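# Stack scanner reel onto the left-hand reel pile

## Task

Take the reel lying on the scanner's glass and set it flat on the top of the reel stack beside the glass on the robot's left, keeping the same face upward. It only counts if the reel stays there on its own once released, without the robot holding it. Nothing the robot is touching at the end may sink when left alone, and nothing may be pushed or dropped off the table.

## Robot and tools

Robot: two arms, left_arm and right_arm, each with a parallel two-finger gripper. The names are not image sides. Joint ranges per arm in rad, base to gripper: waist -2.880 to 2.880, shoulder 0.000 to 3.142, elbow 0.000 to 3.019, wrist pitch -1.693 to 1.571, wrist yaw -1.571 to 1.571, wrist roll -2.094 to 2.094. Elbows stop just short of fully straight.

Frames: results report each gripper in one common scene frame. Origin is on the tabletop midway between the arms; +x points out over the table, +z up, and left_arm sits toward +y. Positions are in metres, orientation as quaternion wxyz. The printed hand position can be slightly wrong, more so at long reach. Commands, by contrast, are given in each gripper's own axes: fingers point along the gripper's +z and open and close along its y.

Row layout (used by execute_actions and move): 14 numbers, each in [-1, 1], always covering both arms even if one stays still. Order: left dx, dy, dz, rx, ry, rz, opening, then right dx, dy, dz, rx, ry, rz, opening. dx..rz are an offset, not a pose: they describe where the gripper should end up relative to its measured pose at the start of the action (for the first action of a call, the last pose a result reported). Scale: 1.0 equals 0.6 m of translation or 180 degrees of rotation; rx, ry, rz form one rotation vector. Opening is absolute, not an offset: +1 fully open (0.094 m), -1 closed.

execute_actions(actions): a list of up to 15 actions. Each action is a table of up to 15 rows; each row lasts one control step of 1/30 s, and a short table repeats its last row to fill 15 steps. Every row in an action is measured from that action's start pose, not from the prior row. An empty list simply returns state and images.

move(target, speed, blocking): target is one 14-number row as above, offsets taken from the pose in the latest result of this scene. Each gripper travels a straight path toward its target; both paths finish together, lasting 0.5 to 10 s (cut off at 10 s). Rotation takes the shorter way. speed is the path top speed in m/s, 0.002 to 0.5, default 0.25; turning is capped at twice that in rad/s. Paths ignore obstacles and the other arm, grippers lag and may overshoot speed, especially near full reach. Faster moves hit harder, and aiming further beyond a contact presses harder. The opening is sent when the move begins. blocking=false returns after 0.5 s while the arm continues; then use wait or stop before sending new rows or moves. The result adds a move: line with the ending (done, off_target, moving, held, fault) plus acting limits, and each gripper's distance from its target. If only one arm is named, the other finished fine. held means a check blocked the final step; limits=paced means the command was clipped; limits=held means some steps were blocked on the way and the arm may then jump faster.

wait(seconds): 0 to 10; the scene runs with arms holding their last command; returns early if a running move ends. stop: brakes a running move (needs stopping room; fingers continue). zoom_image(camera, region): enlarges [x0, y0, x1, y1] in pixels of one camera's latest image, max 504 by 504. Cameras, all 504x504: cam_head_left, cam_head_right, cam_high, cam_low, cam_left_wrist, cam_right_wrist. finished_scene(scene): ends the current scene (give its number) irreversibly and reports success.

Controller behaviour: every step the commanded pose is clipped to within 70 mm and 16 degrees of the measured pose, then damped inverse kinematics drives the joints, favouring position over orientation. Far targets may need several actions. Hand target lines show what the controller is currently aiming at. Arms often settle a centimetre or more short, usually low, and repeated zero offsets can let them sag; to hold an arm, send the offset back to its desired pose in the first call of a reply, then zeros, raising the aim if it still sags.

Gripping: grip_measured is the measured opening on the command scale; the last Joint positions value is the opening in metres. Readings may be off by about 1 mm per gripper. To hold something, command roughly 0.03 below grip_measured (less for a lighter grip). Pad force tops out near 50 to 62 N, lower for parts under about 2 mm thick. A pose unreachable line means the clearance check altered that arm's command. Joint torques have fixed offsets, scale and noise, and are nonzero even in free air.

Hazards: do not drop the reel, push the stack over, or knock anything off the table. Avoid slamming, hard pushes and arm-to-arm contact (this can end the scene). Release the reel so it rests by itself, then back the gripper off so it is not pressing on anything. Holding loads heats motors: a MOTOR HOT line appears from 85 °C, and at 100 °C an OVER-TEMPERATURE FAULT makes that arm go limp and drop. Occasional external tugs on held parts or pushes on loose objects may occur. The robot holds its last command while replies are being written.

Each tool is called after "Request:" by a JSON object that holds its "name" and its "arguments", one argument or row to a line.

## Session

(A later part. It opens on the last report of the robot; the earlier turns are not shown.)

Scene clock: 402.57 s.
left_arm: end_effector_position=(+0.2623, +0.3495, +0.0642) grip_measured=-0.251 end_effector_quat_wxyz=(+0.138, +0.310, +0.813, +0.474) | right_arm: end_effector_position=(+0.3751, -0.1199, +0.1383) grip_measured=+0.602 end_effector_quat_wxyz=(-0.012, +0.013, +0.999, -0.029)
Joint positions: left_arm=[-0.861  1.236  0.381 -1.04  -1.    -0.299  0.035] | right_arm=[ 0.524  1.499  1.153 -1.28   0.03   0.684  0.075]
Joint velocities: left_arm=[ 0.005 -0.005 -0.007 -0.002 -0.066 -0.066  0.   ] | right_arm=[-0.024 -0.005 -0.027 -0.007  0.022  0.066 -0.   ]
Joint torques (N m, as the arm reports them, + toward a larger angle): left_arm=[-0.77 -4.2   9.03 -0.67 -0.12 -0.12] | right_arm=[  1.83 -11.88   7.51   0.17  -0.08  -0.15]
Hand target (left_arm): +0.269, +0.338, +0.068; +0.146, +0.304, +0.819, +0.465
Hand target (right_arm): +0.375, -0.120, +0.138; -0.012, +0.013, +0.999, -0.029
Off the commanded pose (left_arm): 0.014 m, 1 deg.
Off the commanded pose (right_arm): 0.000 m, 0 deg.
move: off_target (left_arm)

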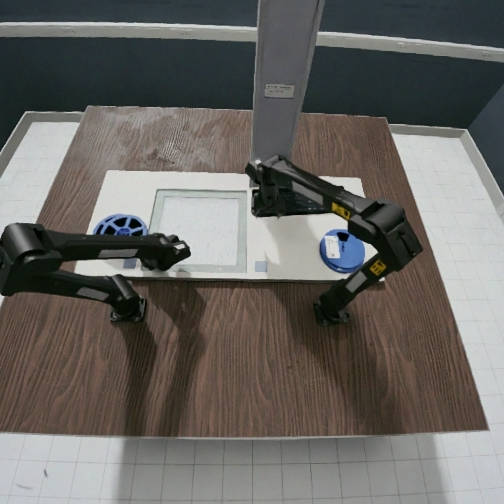

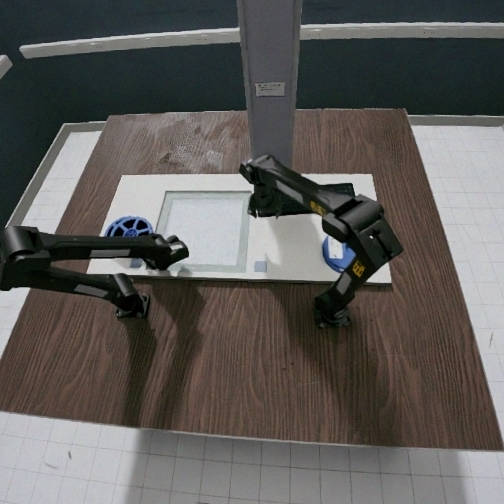

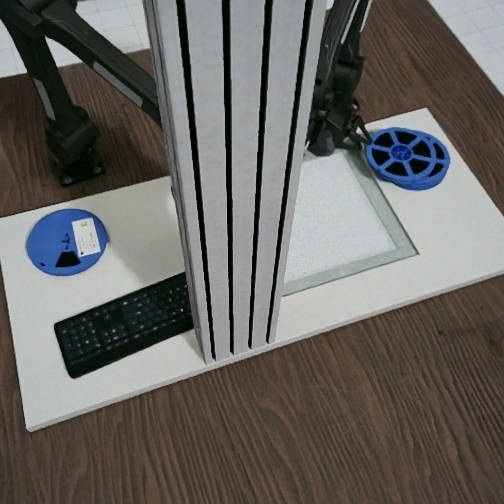

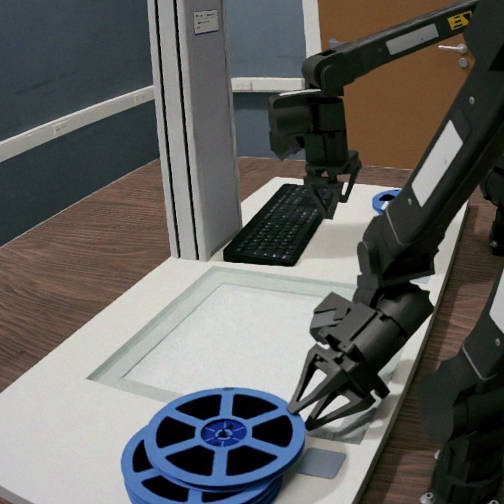

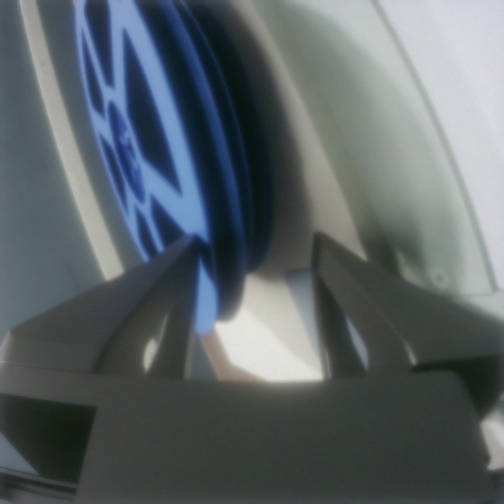

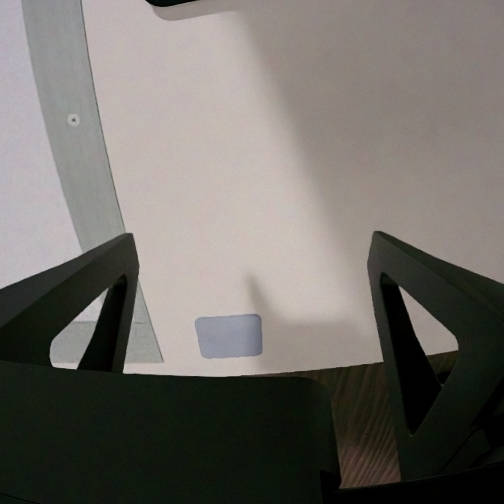

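Request:
{"name": "move", "arguments": {
  "target": [-0.099,0.065,-0.088,0.28,-0.198,0.308,-0.25, 0,0,0,0,0,0,0.6],
  "speed": 0.25
}}

Request:
{"name": "move", "arguments": {
  "target": [0,0,0,0,0,0,0.8, 0,0,0,0,0,0,0.6]
}}

Scene clock: 413.83 s.
left_arm: end_effector_position=(+0.2794, +0.2972, +0.1010) grip_measured=-0.251 end_effector_quat_wxyz=(-0.020, +0.779, +0.626, -0.006) | right_arm: end_effector_position=(+0.3751, -0.1199, +0.1383) grip_measured=+0.602 end_effector_quat_wxyz=(-0.012, +0.013, +0.999, -0.029)
Joint positions: left_arm=[-0.339  1.074  0.673 -1.209 -0.012  1.46   0.035] | right_arm=[ 0.524  1.499  1.153 -1.28   0.03   0.684  0.075]
Joint velocities: left_arm=[-0.015  0.005 -0.002 -0.002 -0.037  0.022 -0.001] | right_arm=[-0.015 -0.005  0.007  0.017 -0.022 -0.007 -0.002]
Joint torques (N m, as the arm reports them, + toward a larger angle): left_arm=[ 0.89 -5.36 13.7  -0.28  0.17  0.14] | right_arm=[  1.72 -11.86   7.49   0.17  -0.08  -0.15]
Hand target (left_arm): +0.297, +0.292, +0.120; -0.001, +0.782, +0.624, +0.004
Hand target (right_arm): +0.375, -0.120, +0.138; -0.012, +0.013, +0.999, -0.029
Off the commanded pose (left_arm): 0.026 m, 2 deg.
Off the commanded pose (right_arm): 0.000 m, 0 deg.
move: off_target (left_arm)

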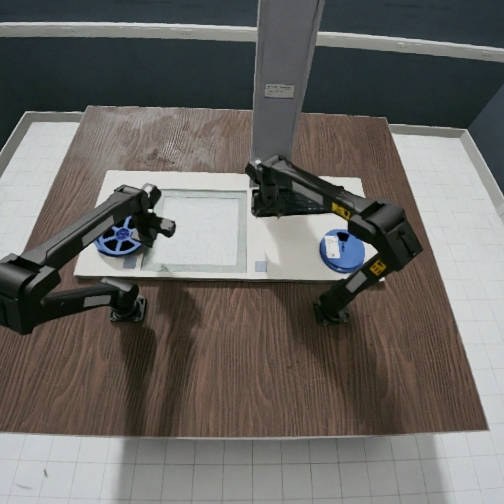

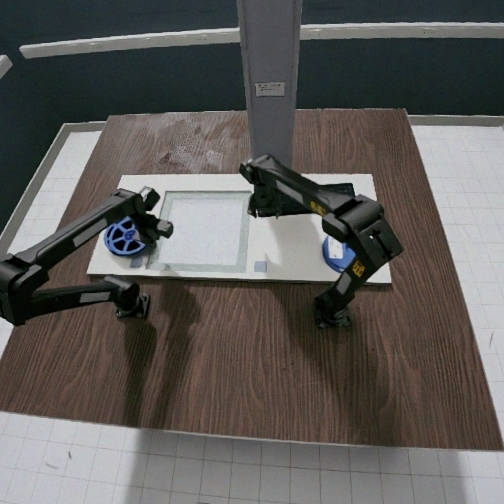

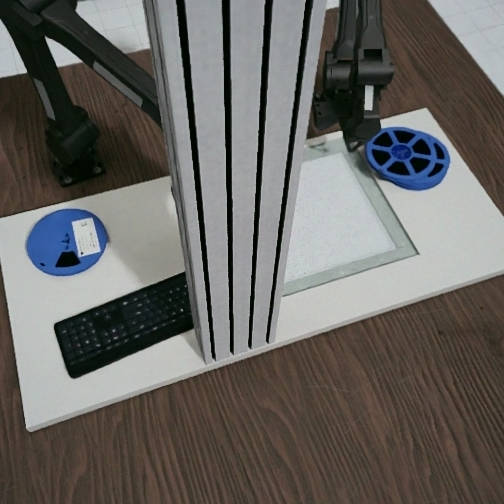

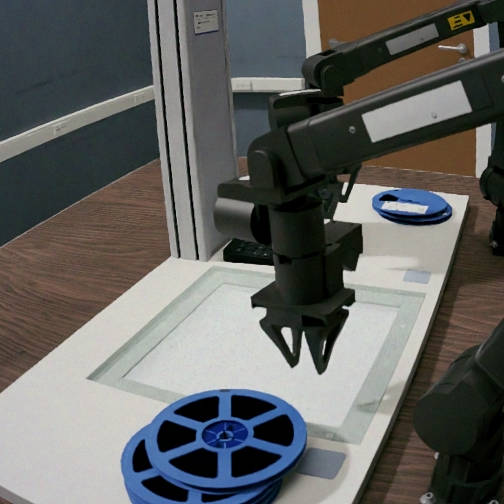

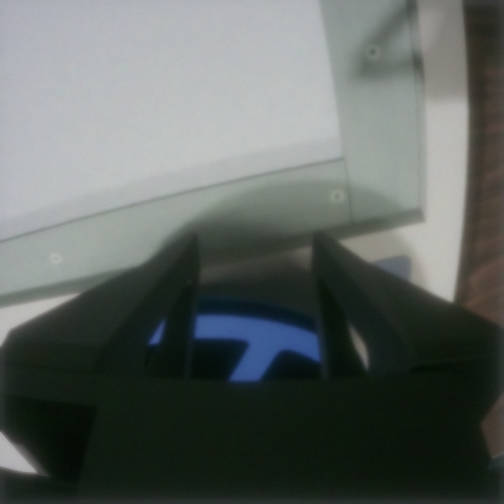

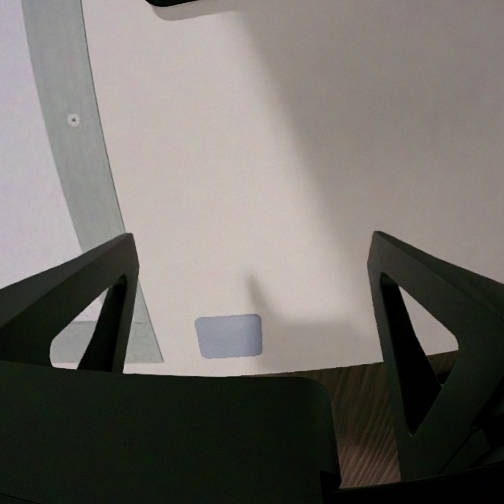

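Scene clock: 414.33 s.
left_arm: end_effector_position=(+0.2793, +0.2972, +0.1010) grip_measured=+0.798 end_effector_quat_wxyz=(-0.020, +0.779, +0.626, -0.006) | right_arm: end_effector_position=(+0.3751, -0.1199, +0.1383) grip_measured=+0.602 end_effector_quat_wxyz=(-0.012, +0.013, +0.999, -0.029)
Joint positions: left_arm=[-0.339  1.074  0.673 -1.209 -0.012  1.46   0.084] | right_arm=[ 0.524  1.499  1.153 -1.28   0.03   0.684  0.075]
Joint velocities: left_arm=[-0.005 -0.024 -0.002 -0.027  0.022 -0.066 -0.001] | right_arm=[ 0.015 -0.005  0.002  0.002  0.037  0.081  0.   ]
Joint torques (N m, as the arm reports them, + toward a larger angle): left_arm=[ 0.08 -5.64  8.82  0.12  0.05  0.04] | right_arm=[  1.71 -11.93   7.5    0.18  -0.08  -0.15]
Hand target (left_arm): +0.279, +0.297, +0.101; -0.020, +0.779, +0.626, -0.006
Hand target (right_arm): +0.375, -0.120, +0.138; -0.012, +0.013, +0.999, -0.029
Off the commanded pose (left_arm): 0.000 m, 0 deg.
Off the commanded pose (right_arm): 0.000 m, 0 deg.
move: done

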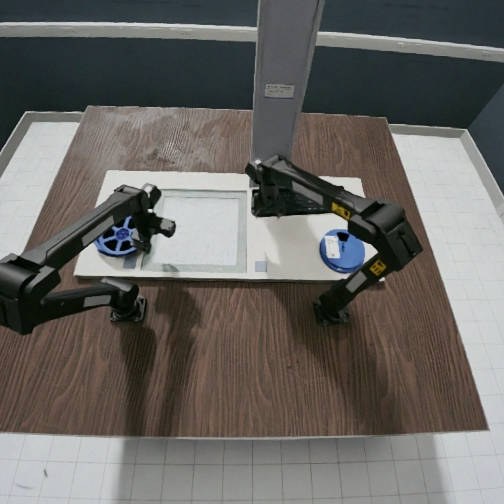

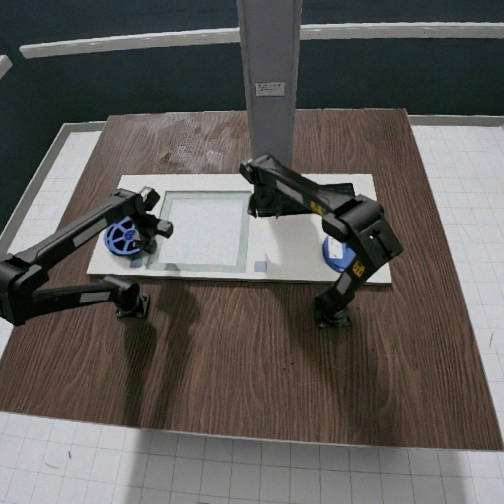

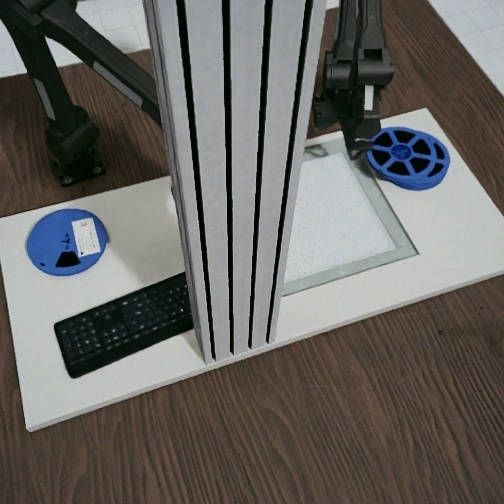

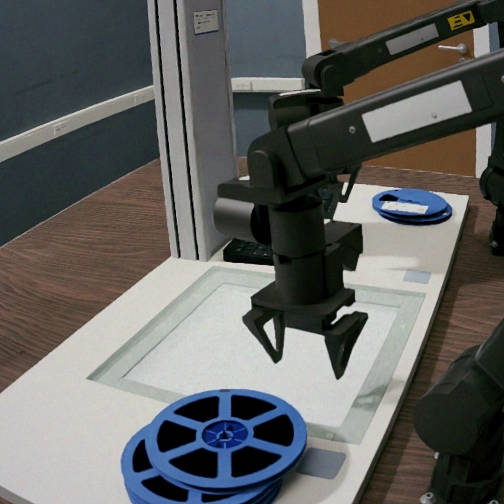

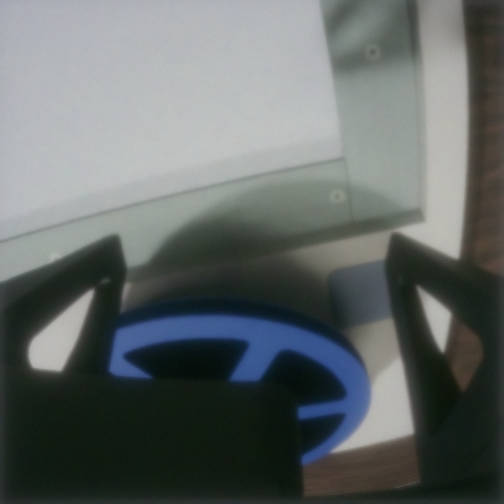

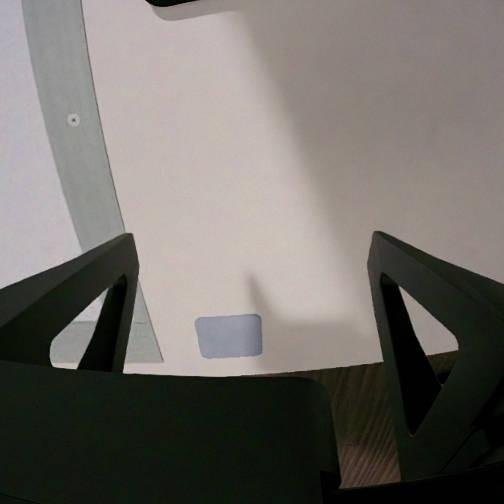

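Request:
{"name": "execute_actions", "arguments": {
  "actions": []
}}

Scene clock: 423.50 s.
left_arm: end_effector_position=(+0.2793, +0.2972, +0.1010) grip_measured=+0.798 end_effector_quat_wxyz=(-0.020, +0.779, +0.626, -0.006) | right_arm: end_effector_position=(+0.3751, -0.1199, +0.1383) grip_measured=+0.602 end_effector_quat_wxyz=(-0.012, +0.013, +0.999, -0.029)
Joint positions: left_arm=[-0.339  1.074  0.673 -1.209 -0.012  1.46   0.084] | right_arm=[ 0.524  1.499  1.153 -1.28   0.03   0.684  0.075]
Joint velocities: left_arm=[-0.015 -0.015 -0.017 -0.012  0.037  0.007 -0.001] | right_arm=[-0.005 -0.024 -0.002 -0.002 -0.007 -0.066  0.001]
Joint torques (N m, as the arm reports them, + toward a larger angle): left_arm=[ 0.16 -5.7   8.83  0.09  0.04  0.05] | right_arm=[  1.79 -11.9    7.5    0.18  -0.08  -0.15]
Hand target (left_arm): +0.279, +0.297, +0.101; -0.020, +0.779, +0.626, -0.006
Hand target (right_arm): +0.375, -0.120, +0.138; -0.012, +0.013, +0.999, -0.029
Off the commanded pose (left_arm): 0.000 m, 0 deg.
Off the commanded pose (right_arm): 0.000 m, 0 deg.

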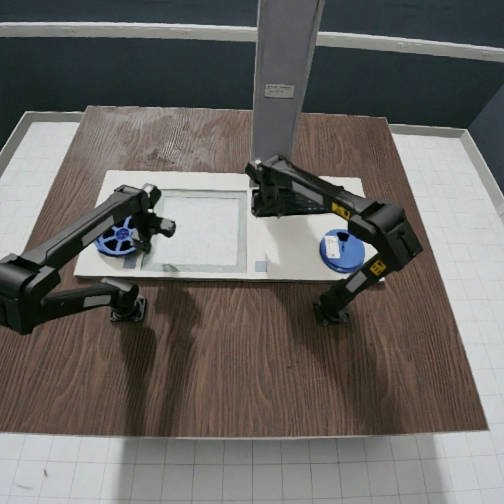

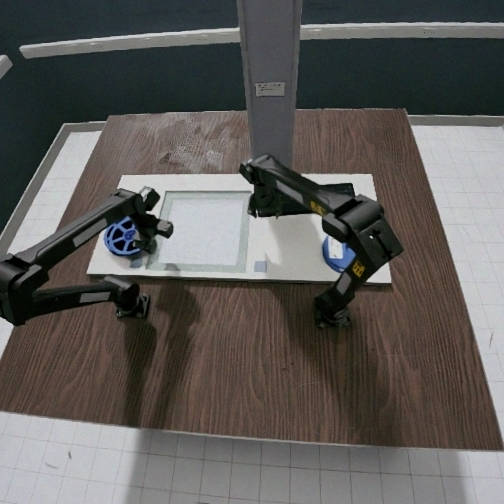

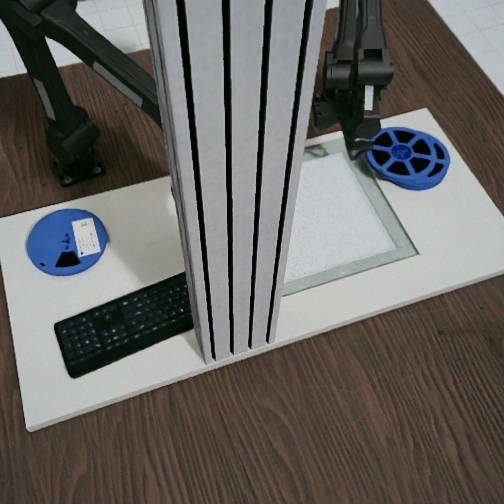

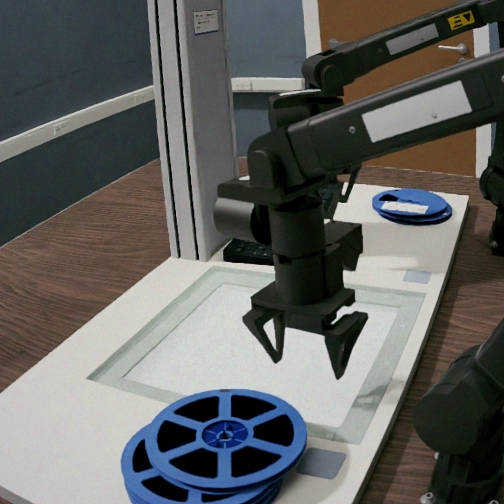

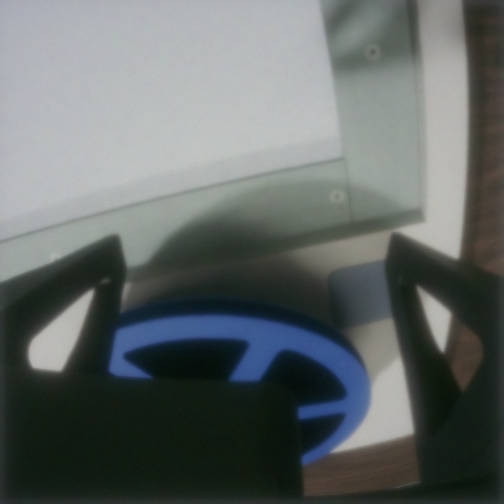

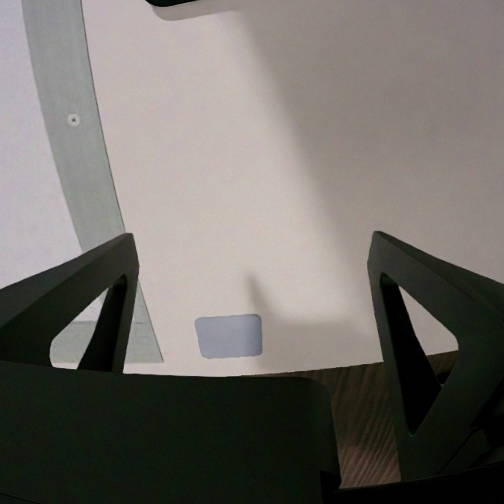

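Request:
{"name": "move", "arguments": {
  "target": [0,0.037,0.065,0,0,0,0.8, 0,0,0,0,0,0,0.6],
  "speed": 0.08
}}

Scene clock: 426.67 s.
left_arm: end_effector_position=(+0.2978, +0.2917, +0.0624) grip_measured=+0.798 end_effector_quat_wxyz=(-0.023, +0.778, +0.627, -0.007) | right_arm: end_effector_position=(+0.3751, -0.1199, +0.1383) grip_measured=+0.602 end_effector_quat_wxyz=(-0.012, +0.013, +0.999, -0.029)
Joint positions: left_arm=[-0.336  1.201  0.649 -1.065 -0.012  1.46   0.084] | right_arm=[ 0.524  1.499  1.153 -1.28   0.03   0.684  0.075]
Joint velocities: left_arm=[-0.015 -0.015 -0.007 -0.012  0.051  0.037  0.   ] | right_arm=[-0.005  0.015 -0.017 -0.012 -0.022 -0.007  0.001]
Joint torques (N m, as the arm reports them, + toward a larger angle): left_arm=[ 0.95 -6.79  7.78  0.59  0.02  0.13] | right_arm=[  1.82 -11.83   7.5    0.2   -0.08  -0.15]
Hand target (left_arm): +0.299, +0.293, +0.061; -0.020, +0.779, +0.626, -0.006
Hand target (right_arm): +0.375, -0.120, +0.138; -0.012, +0.013, +0.999, -0.029
Off the commanded pose (left_arm): 0.003 m, 0 deg.
Off the commanded pose (right_arm): 0.000 m, 0 deg.
move: done

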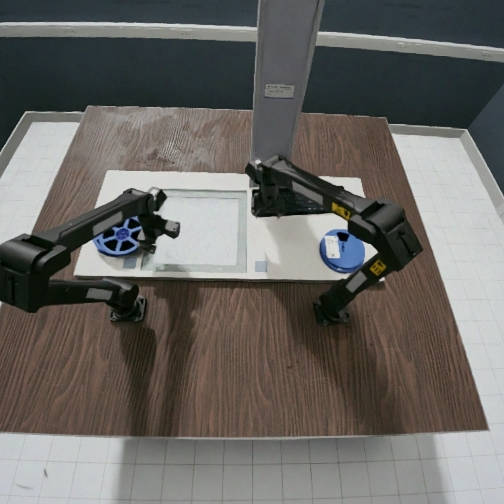

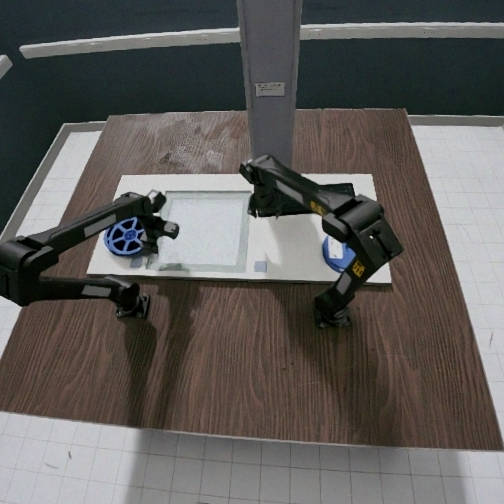

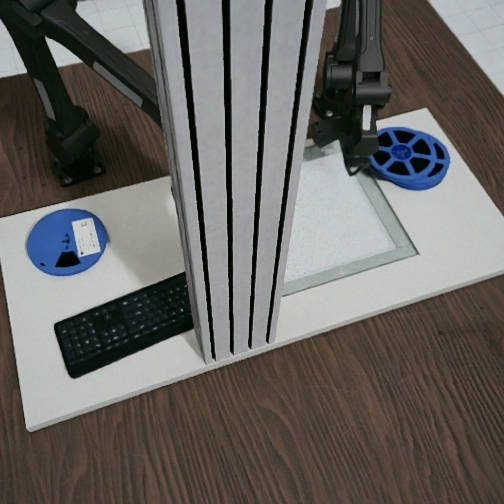

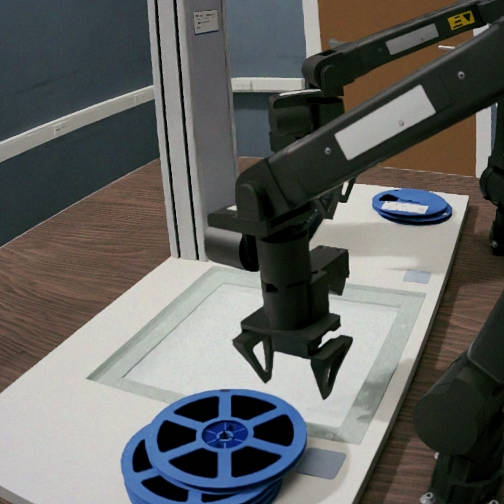

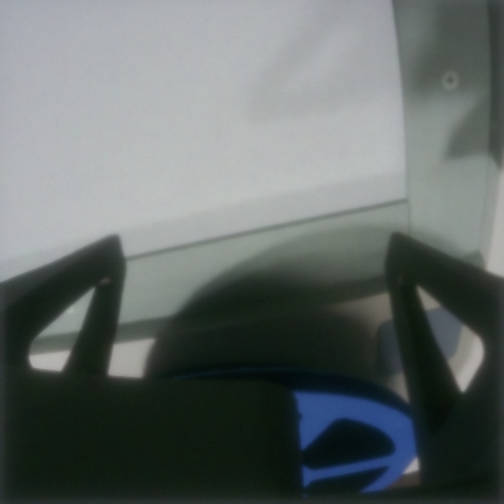

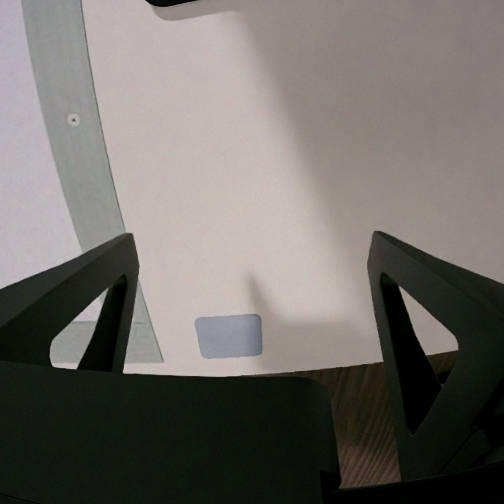

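Request:
{"name": "move", "arguments": {
  "target": [0.075,0,0,0,0,0,0.8, 0,0,0,0,0,0,0.6],
  "speed": 0.04
}}

Request:
{"name": "zoom_image", "arguments": {
  "camera": "cam_high",
  "region": [300,60,480,220]
}}

Scene clock: 431.10 s.
left_arm: end_effector_position=(+0.3080, +0.3342, +0.0624) grip_measured=+0.798 end_effector_quat_wxyz=(-0.023, +0.776, +0.630, -0.008) | right_arm: end_effector_position=(+0.3751, -0.1199, +0.1383) grip_measured=+0.602 end_effector_quat_wxyz=(-0.012, +0.013, +0.999, -0.029)
Joint positions: left_arm=[-0.174  1.201  0.649 -1.065 -0.018  1.614  0.084] | right_arm=[ 0.524  1.499  1.153 -1.28   0.03   0.684  0.075]
Joint velocities: left_arm=[ 0.005 -0.005  0.012 -0.007 -0.037  0.051 -0.001] | right_arm=[-0.024 -0.015 -0.017  0.002  0.022  0.051  0.001]
Joint torques (N m, as the arm reports them, + toward a larger angle): left_arm=[ 0.97 -7.26  7.95  0.01 -0.09  0.13] | right_arm=[  1.8  -11.92   7.49   0.2   -0.08  -0.15]
Hand target (left_arm): +0.307, +0.337, +0.063; -0.024, +0.778, +0.627, -0.007
Hand target (right_arm): +0.375, -0.120, +0.138; -0.012, +0.013, +0.999, -0.029
Off the commanded pose (left_arm): 0.002 m, 0 deg.
Off the commanded pose (right_arm): 0.000 m, 0 deg.
move: done

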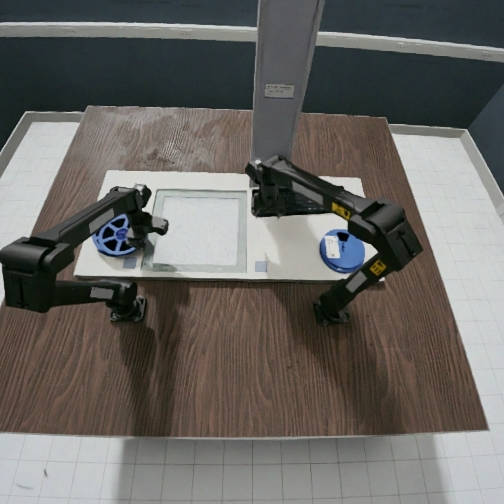

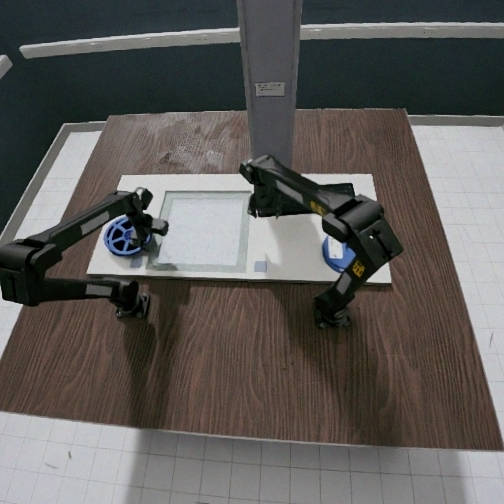

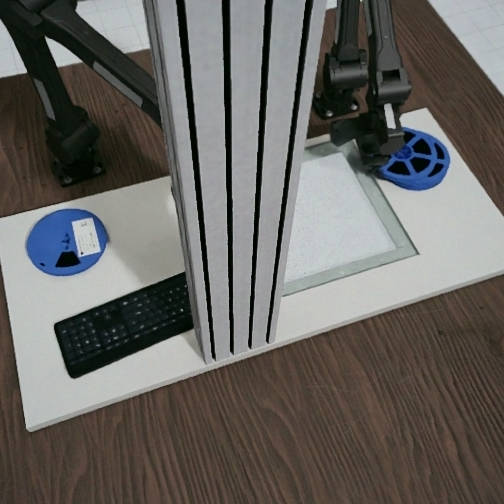

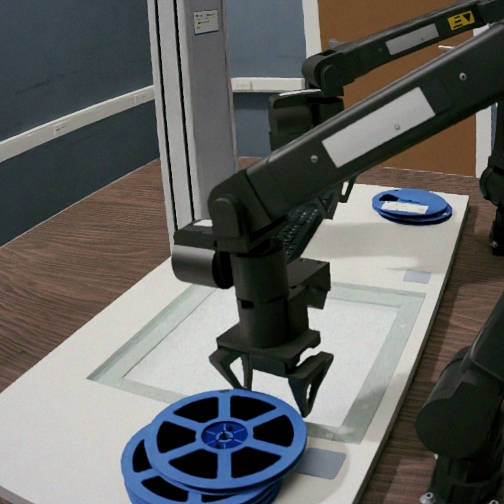

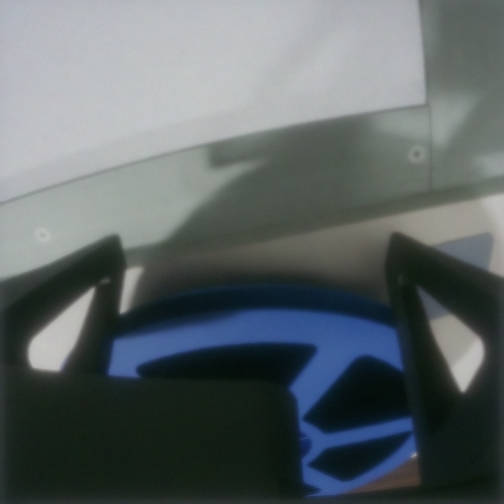

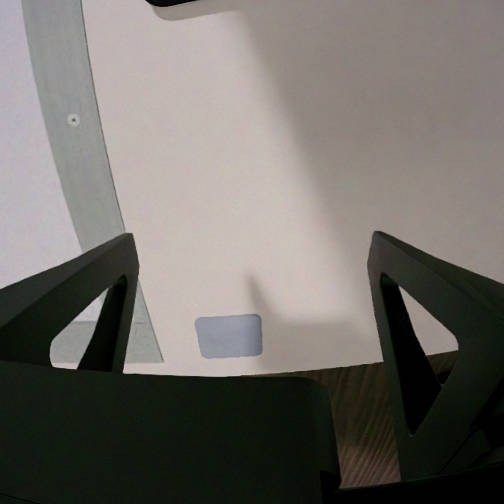

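Region (300, 60, 480, 220) of cam_high's 504x504 image, scaled by 2.800, with more detail than that image has.

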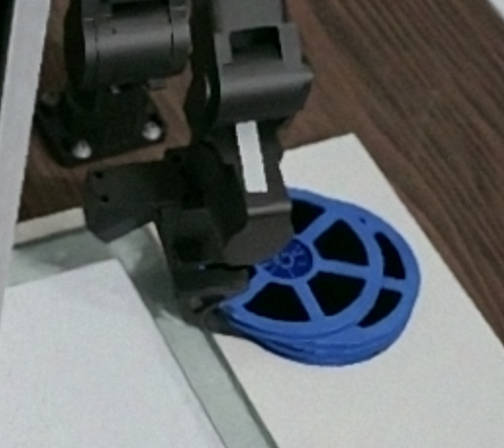

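Just touching. Push ~30 mm.

Request:
{"name": "move", "arguments": {
  "target": [0.052,0,0,0,0,0,0.8, 0,0,0,0,0,0,0.6],
  "speed": 0.03
}}

Request:
{"name": "zoom_image", "arguments": {
  "camera": "cam_high",
  "region": [300,60,480,220]
}}

Scene clock: 435.27 s.
left_arm: end_effector_position=(+0.3108, +0.3625, +0.0623) grip_measured=+0.798 end_effector_quat_wxyz=(-0.023, +0.774, +0.633, -0.011) | right_arm: end_effector_position=(+0.3751, -0.1199, +0.1383) grip_measured=+0.602 end_effector_quat_wxyz=(-0.012, +0.013, +0.999, -0.029)
Joint positions: left_arm=[-0.066  1.201  0.649 -1.065 -0.019  1.715  0.084] | right_arm=[ 0.524  1.499  1.153 -1.28   0.03   0.684  0.075]
Joint velocities: left_arm=[-0.005  0.005  0.017  0.017  0.007 -0.037 -0.   ] | right_arm=[-0.005 -0.015  0.012 -0.002  0.066 -0.007  0.   ]
Joint torques (N m, as the arm reports them, + toward a larger angle): left_arm=[ 0.93 -6.24  8.79  0.17 -0.19  0.17] | right_arm=[  1.79 -11.83   7.49   0.18  -0.08  -0.15]
Hand target (left_arm): +0.314, +0.365, +0.063; -0.024, +0.776, +0.630, -0.008
Hand target (right_arm): +0.375, -0.120, +0.138; -0.012, +0.013, +0.999, -0.029
Off the commanded pose (left_arm): 0.004 m, 0 deg.
Off the commanded pose (right_arm): 0.000 m, 0 deg.
move: done

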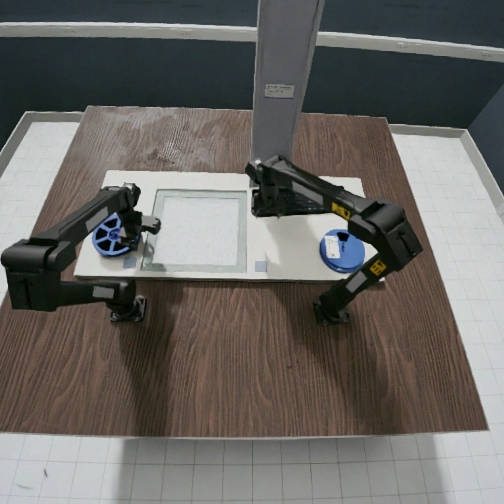

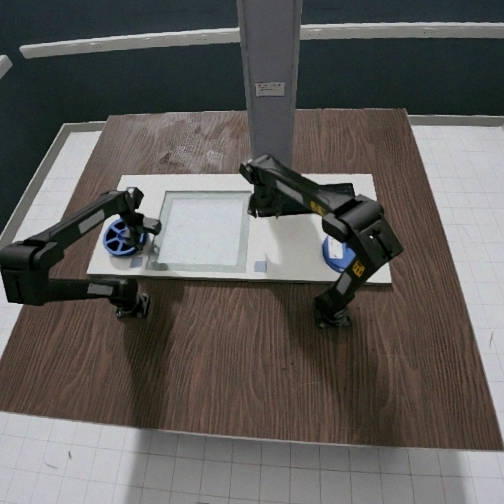

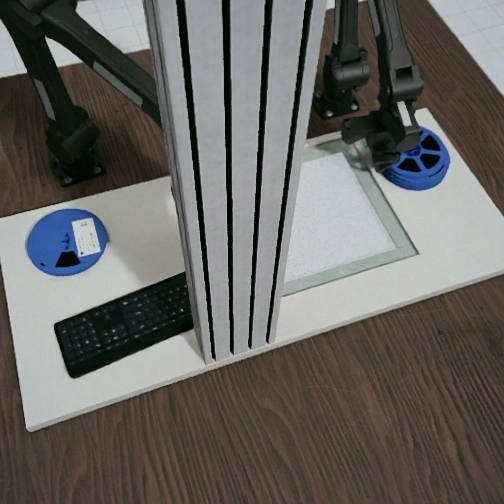

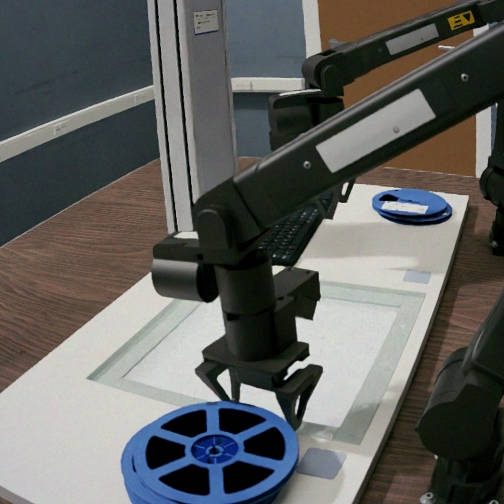

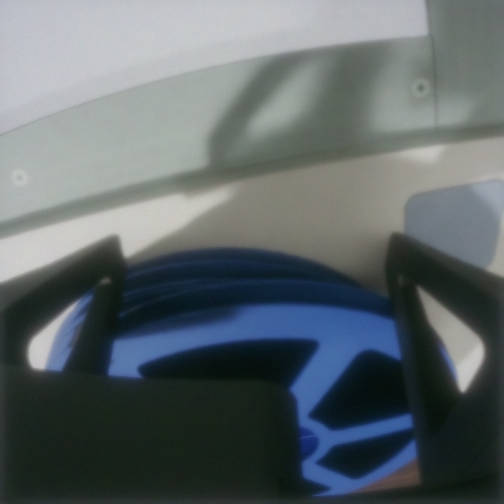

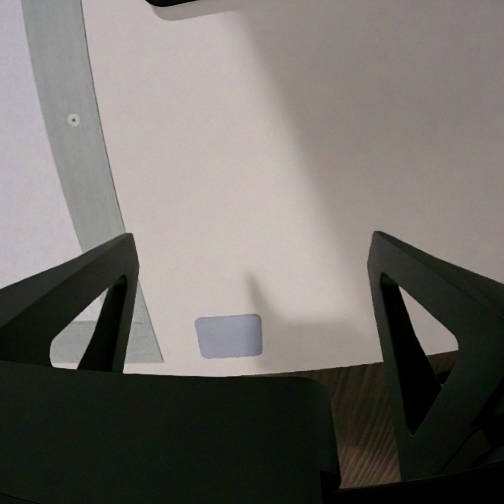

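Region (300, 60, 480, 220) of cam_high's 504x504 image, scaled by 2.800, with more detail than that image has.

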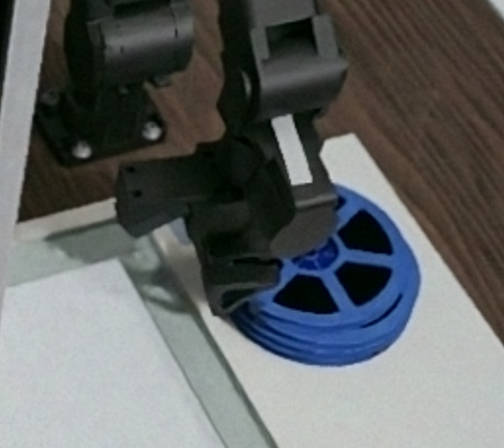

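Request:
{"name": "move", "arguments": {
  "target": [0.004,0.03,0,0,0,0,0.8, 0,0,0,0,0,0,0.6],
  "speed": 0.03
}}

Request:
{"name": "zoom_image", "arguments": {
  "camera": "cam_high",
  "region": [300,60,480,220]
}}

Scene clock: 439.17 s.
left_arm: end_effector_position=(+0.3080, +0.3627, +0.0513) grip_measured=+0.798 end_effector_quat_wxyz=(-0.037, +0.773, +0.632, -0.027) | right_arm: end_effector_position=(+0.3751, -0.1199, +0.1383) grip_measured=+0.602 end_effector_quat_wxyz=(-0.012, +0.013, +0.999, -0.029)
Joint positions: left_arm=[-0.066  1.247  0.649 -1.062 -0.019  1.716  0.084] | right_arm=[ 0.524  1.499  1.153 -1.28   0.03   0.684  0.075]
Joint velocities: left_arm=[ 0.005 -0.015 -0.032 -0.012 -0.007 -0.022 -0.   ] | right_arm=[-0.024  0.005  0.012 -0.007 -0.066  0.051 -0.   ]
Joint torques (N m, as the arm reports them, + toward a larger angle): left_arm=[ 0.09 -7.12 11.42  0.4   0.05  0.03] | right_arm=[  1.83 -11.92   7.5    0.18  -0.08  -0.16]
Hand target (left_arm): +0.328, +0.361, +0.062; -0.023, +0.774, +0.633, -0.011
Hand target (right_arm): +0.375, -0.120, +0.138; -0.012, +0.013, +0.999, -0.029
Off the commanded pose (left_arm): 0.023 m, 2 deg.
Off the commanded pose (right_arm): 0.000 m, 0 deg.
move: off_target (left_arm)

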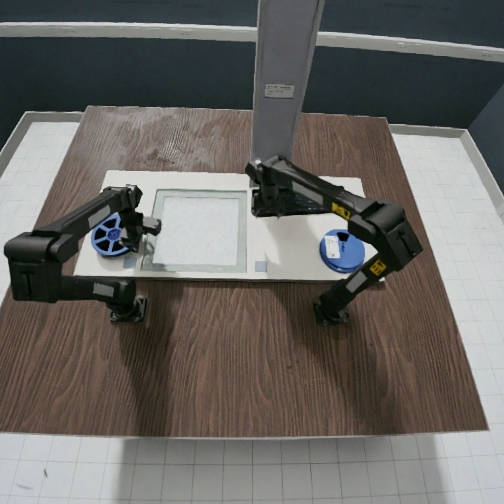

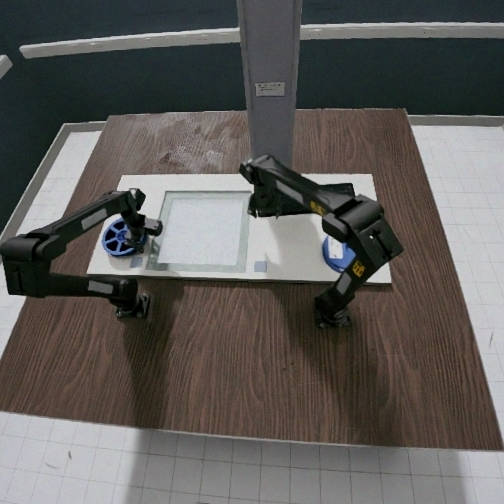

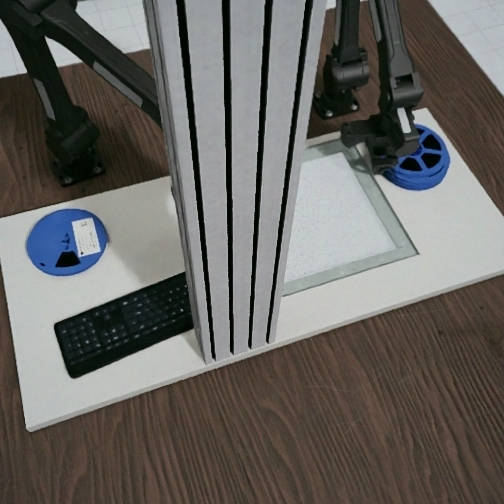

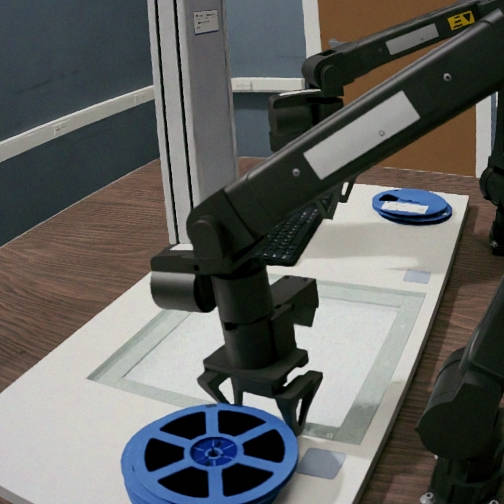

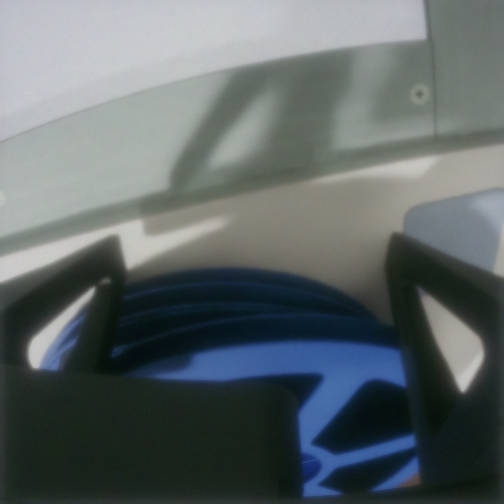

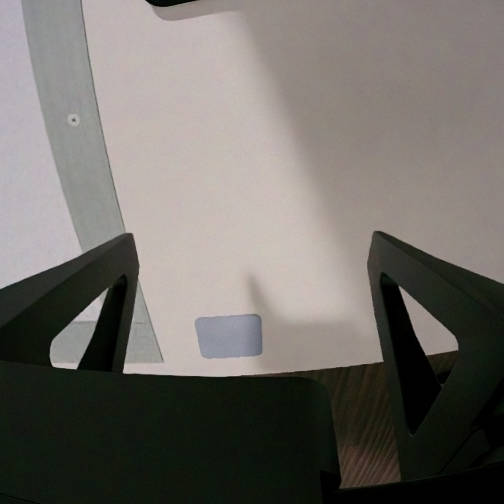

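Region (300, 60, 480, 220) of cam_high's 504x504 image, scaled by 2.800, with more detail than that image has.

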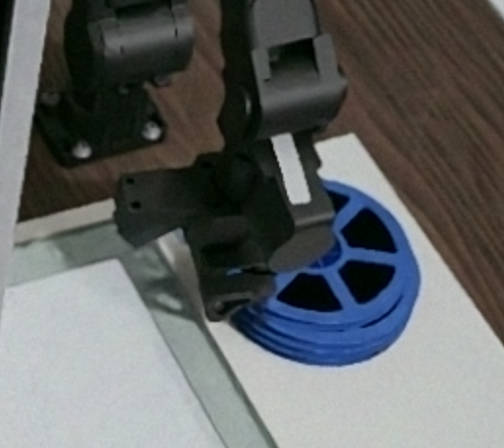

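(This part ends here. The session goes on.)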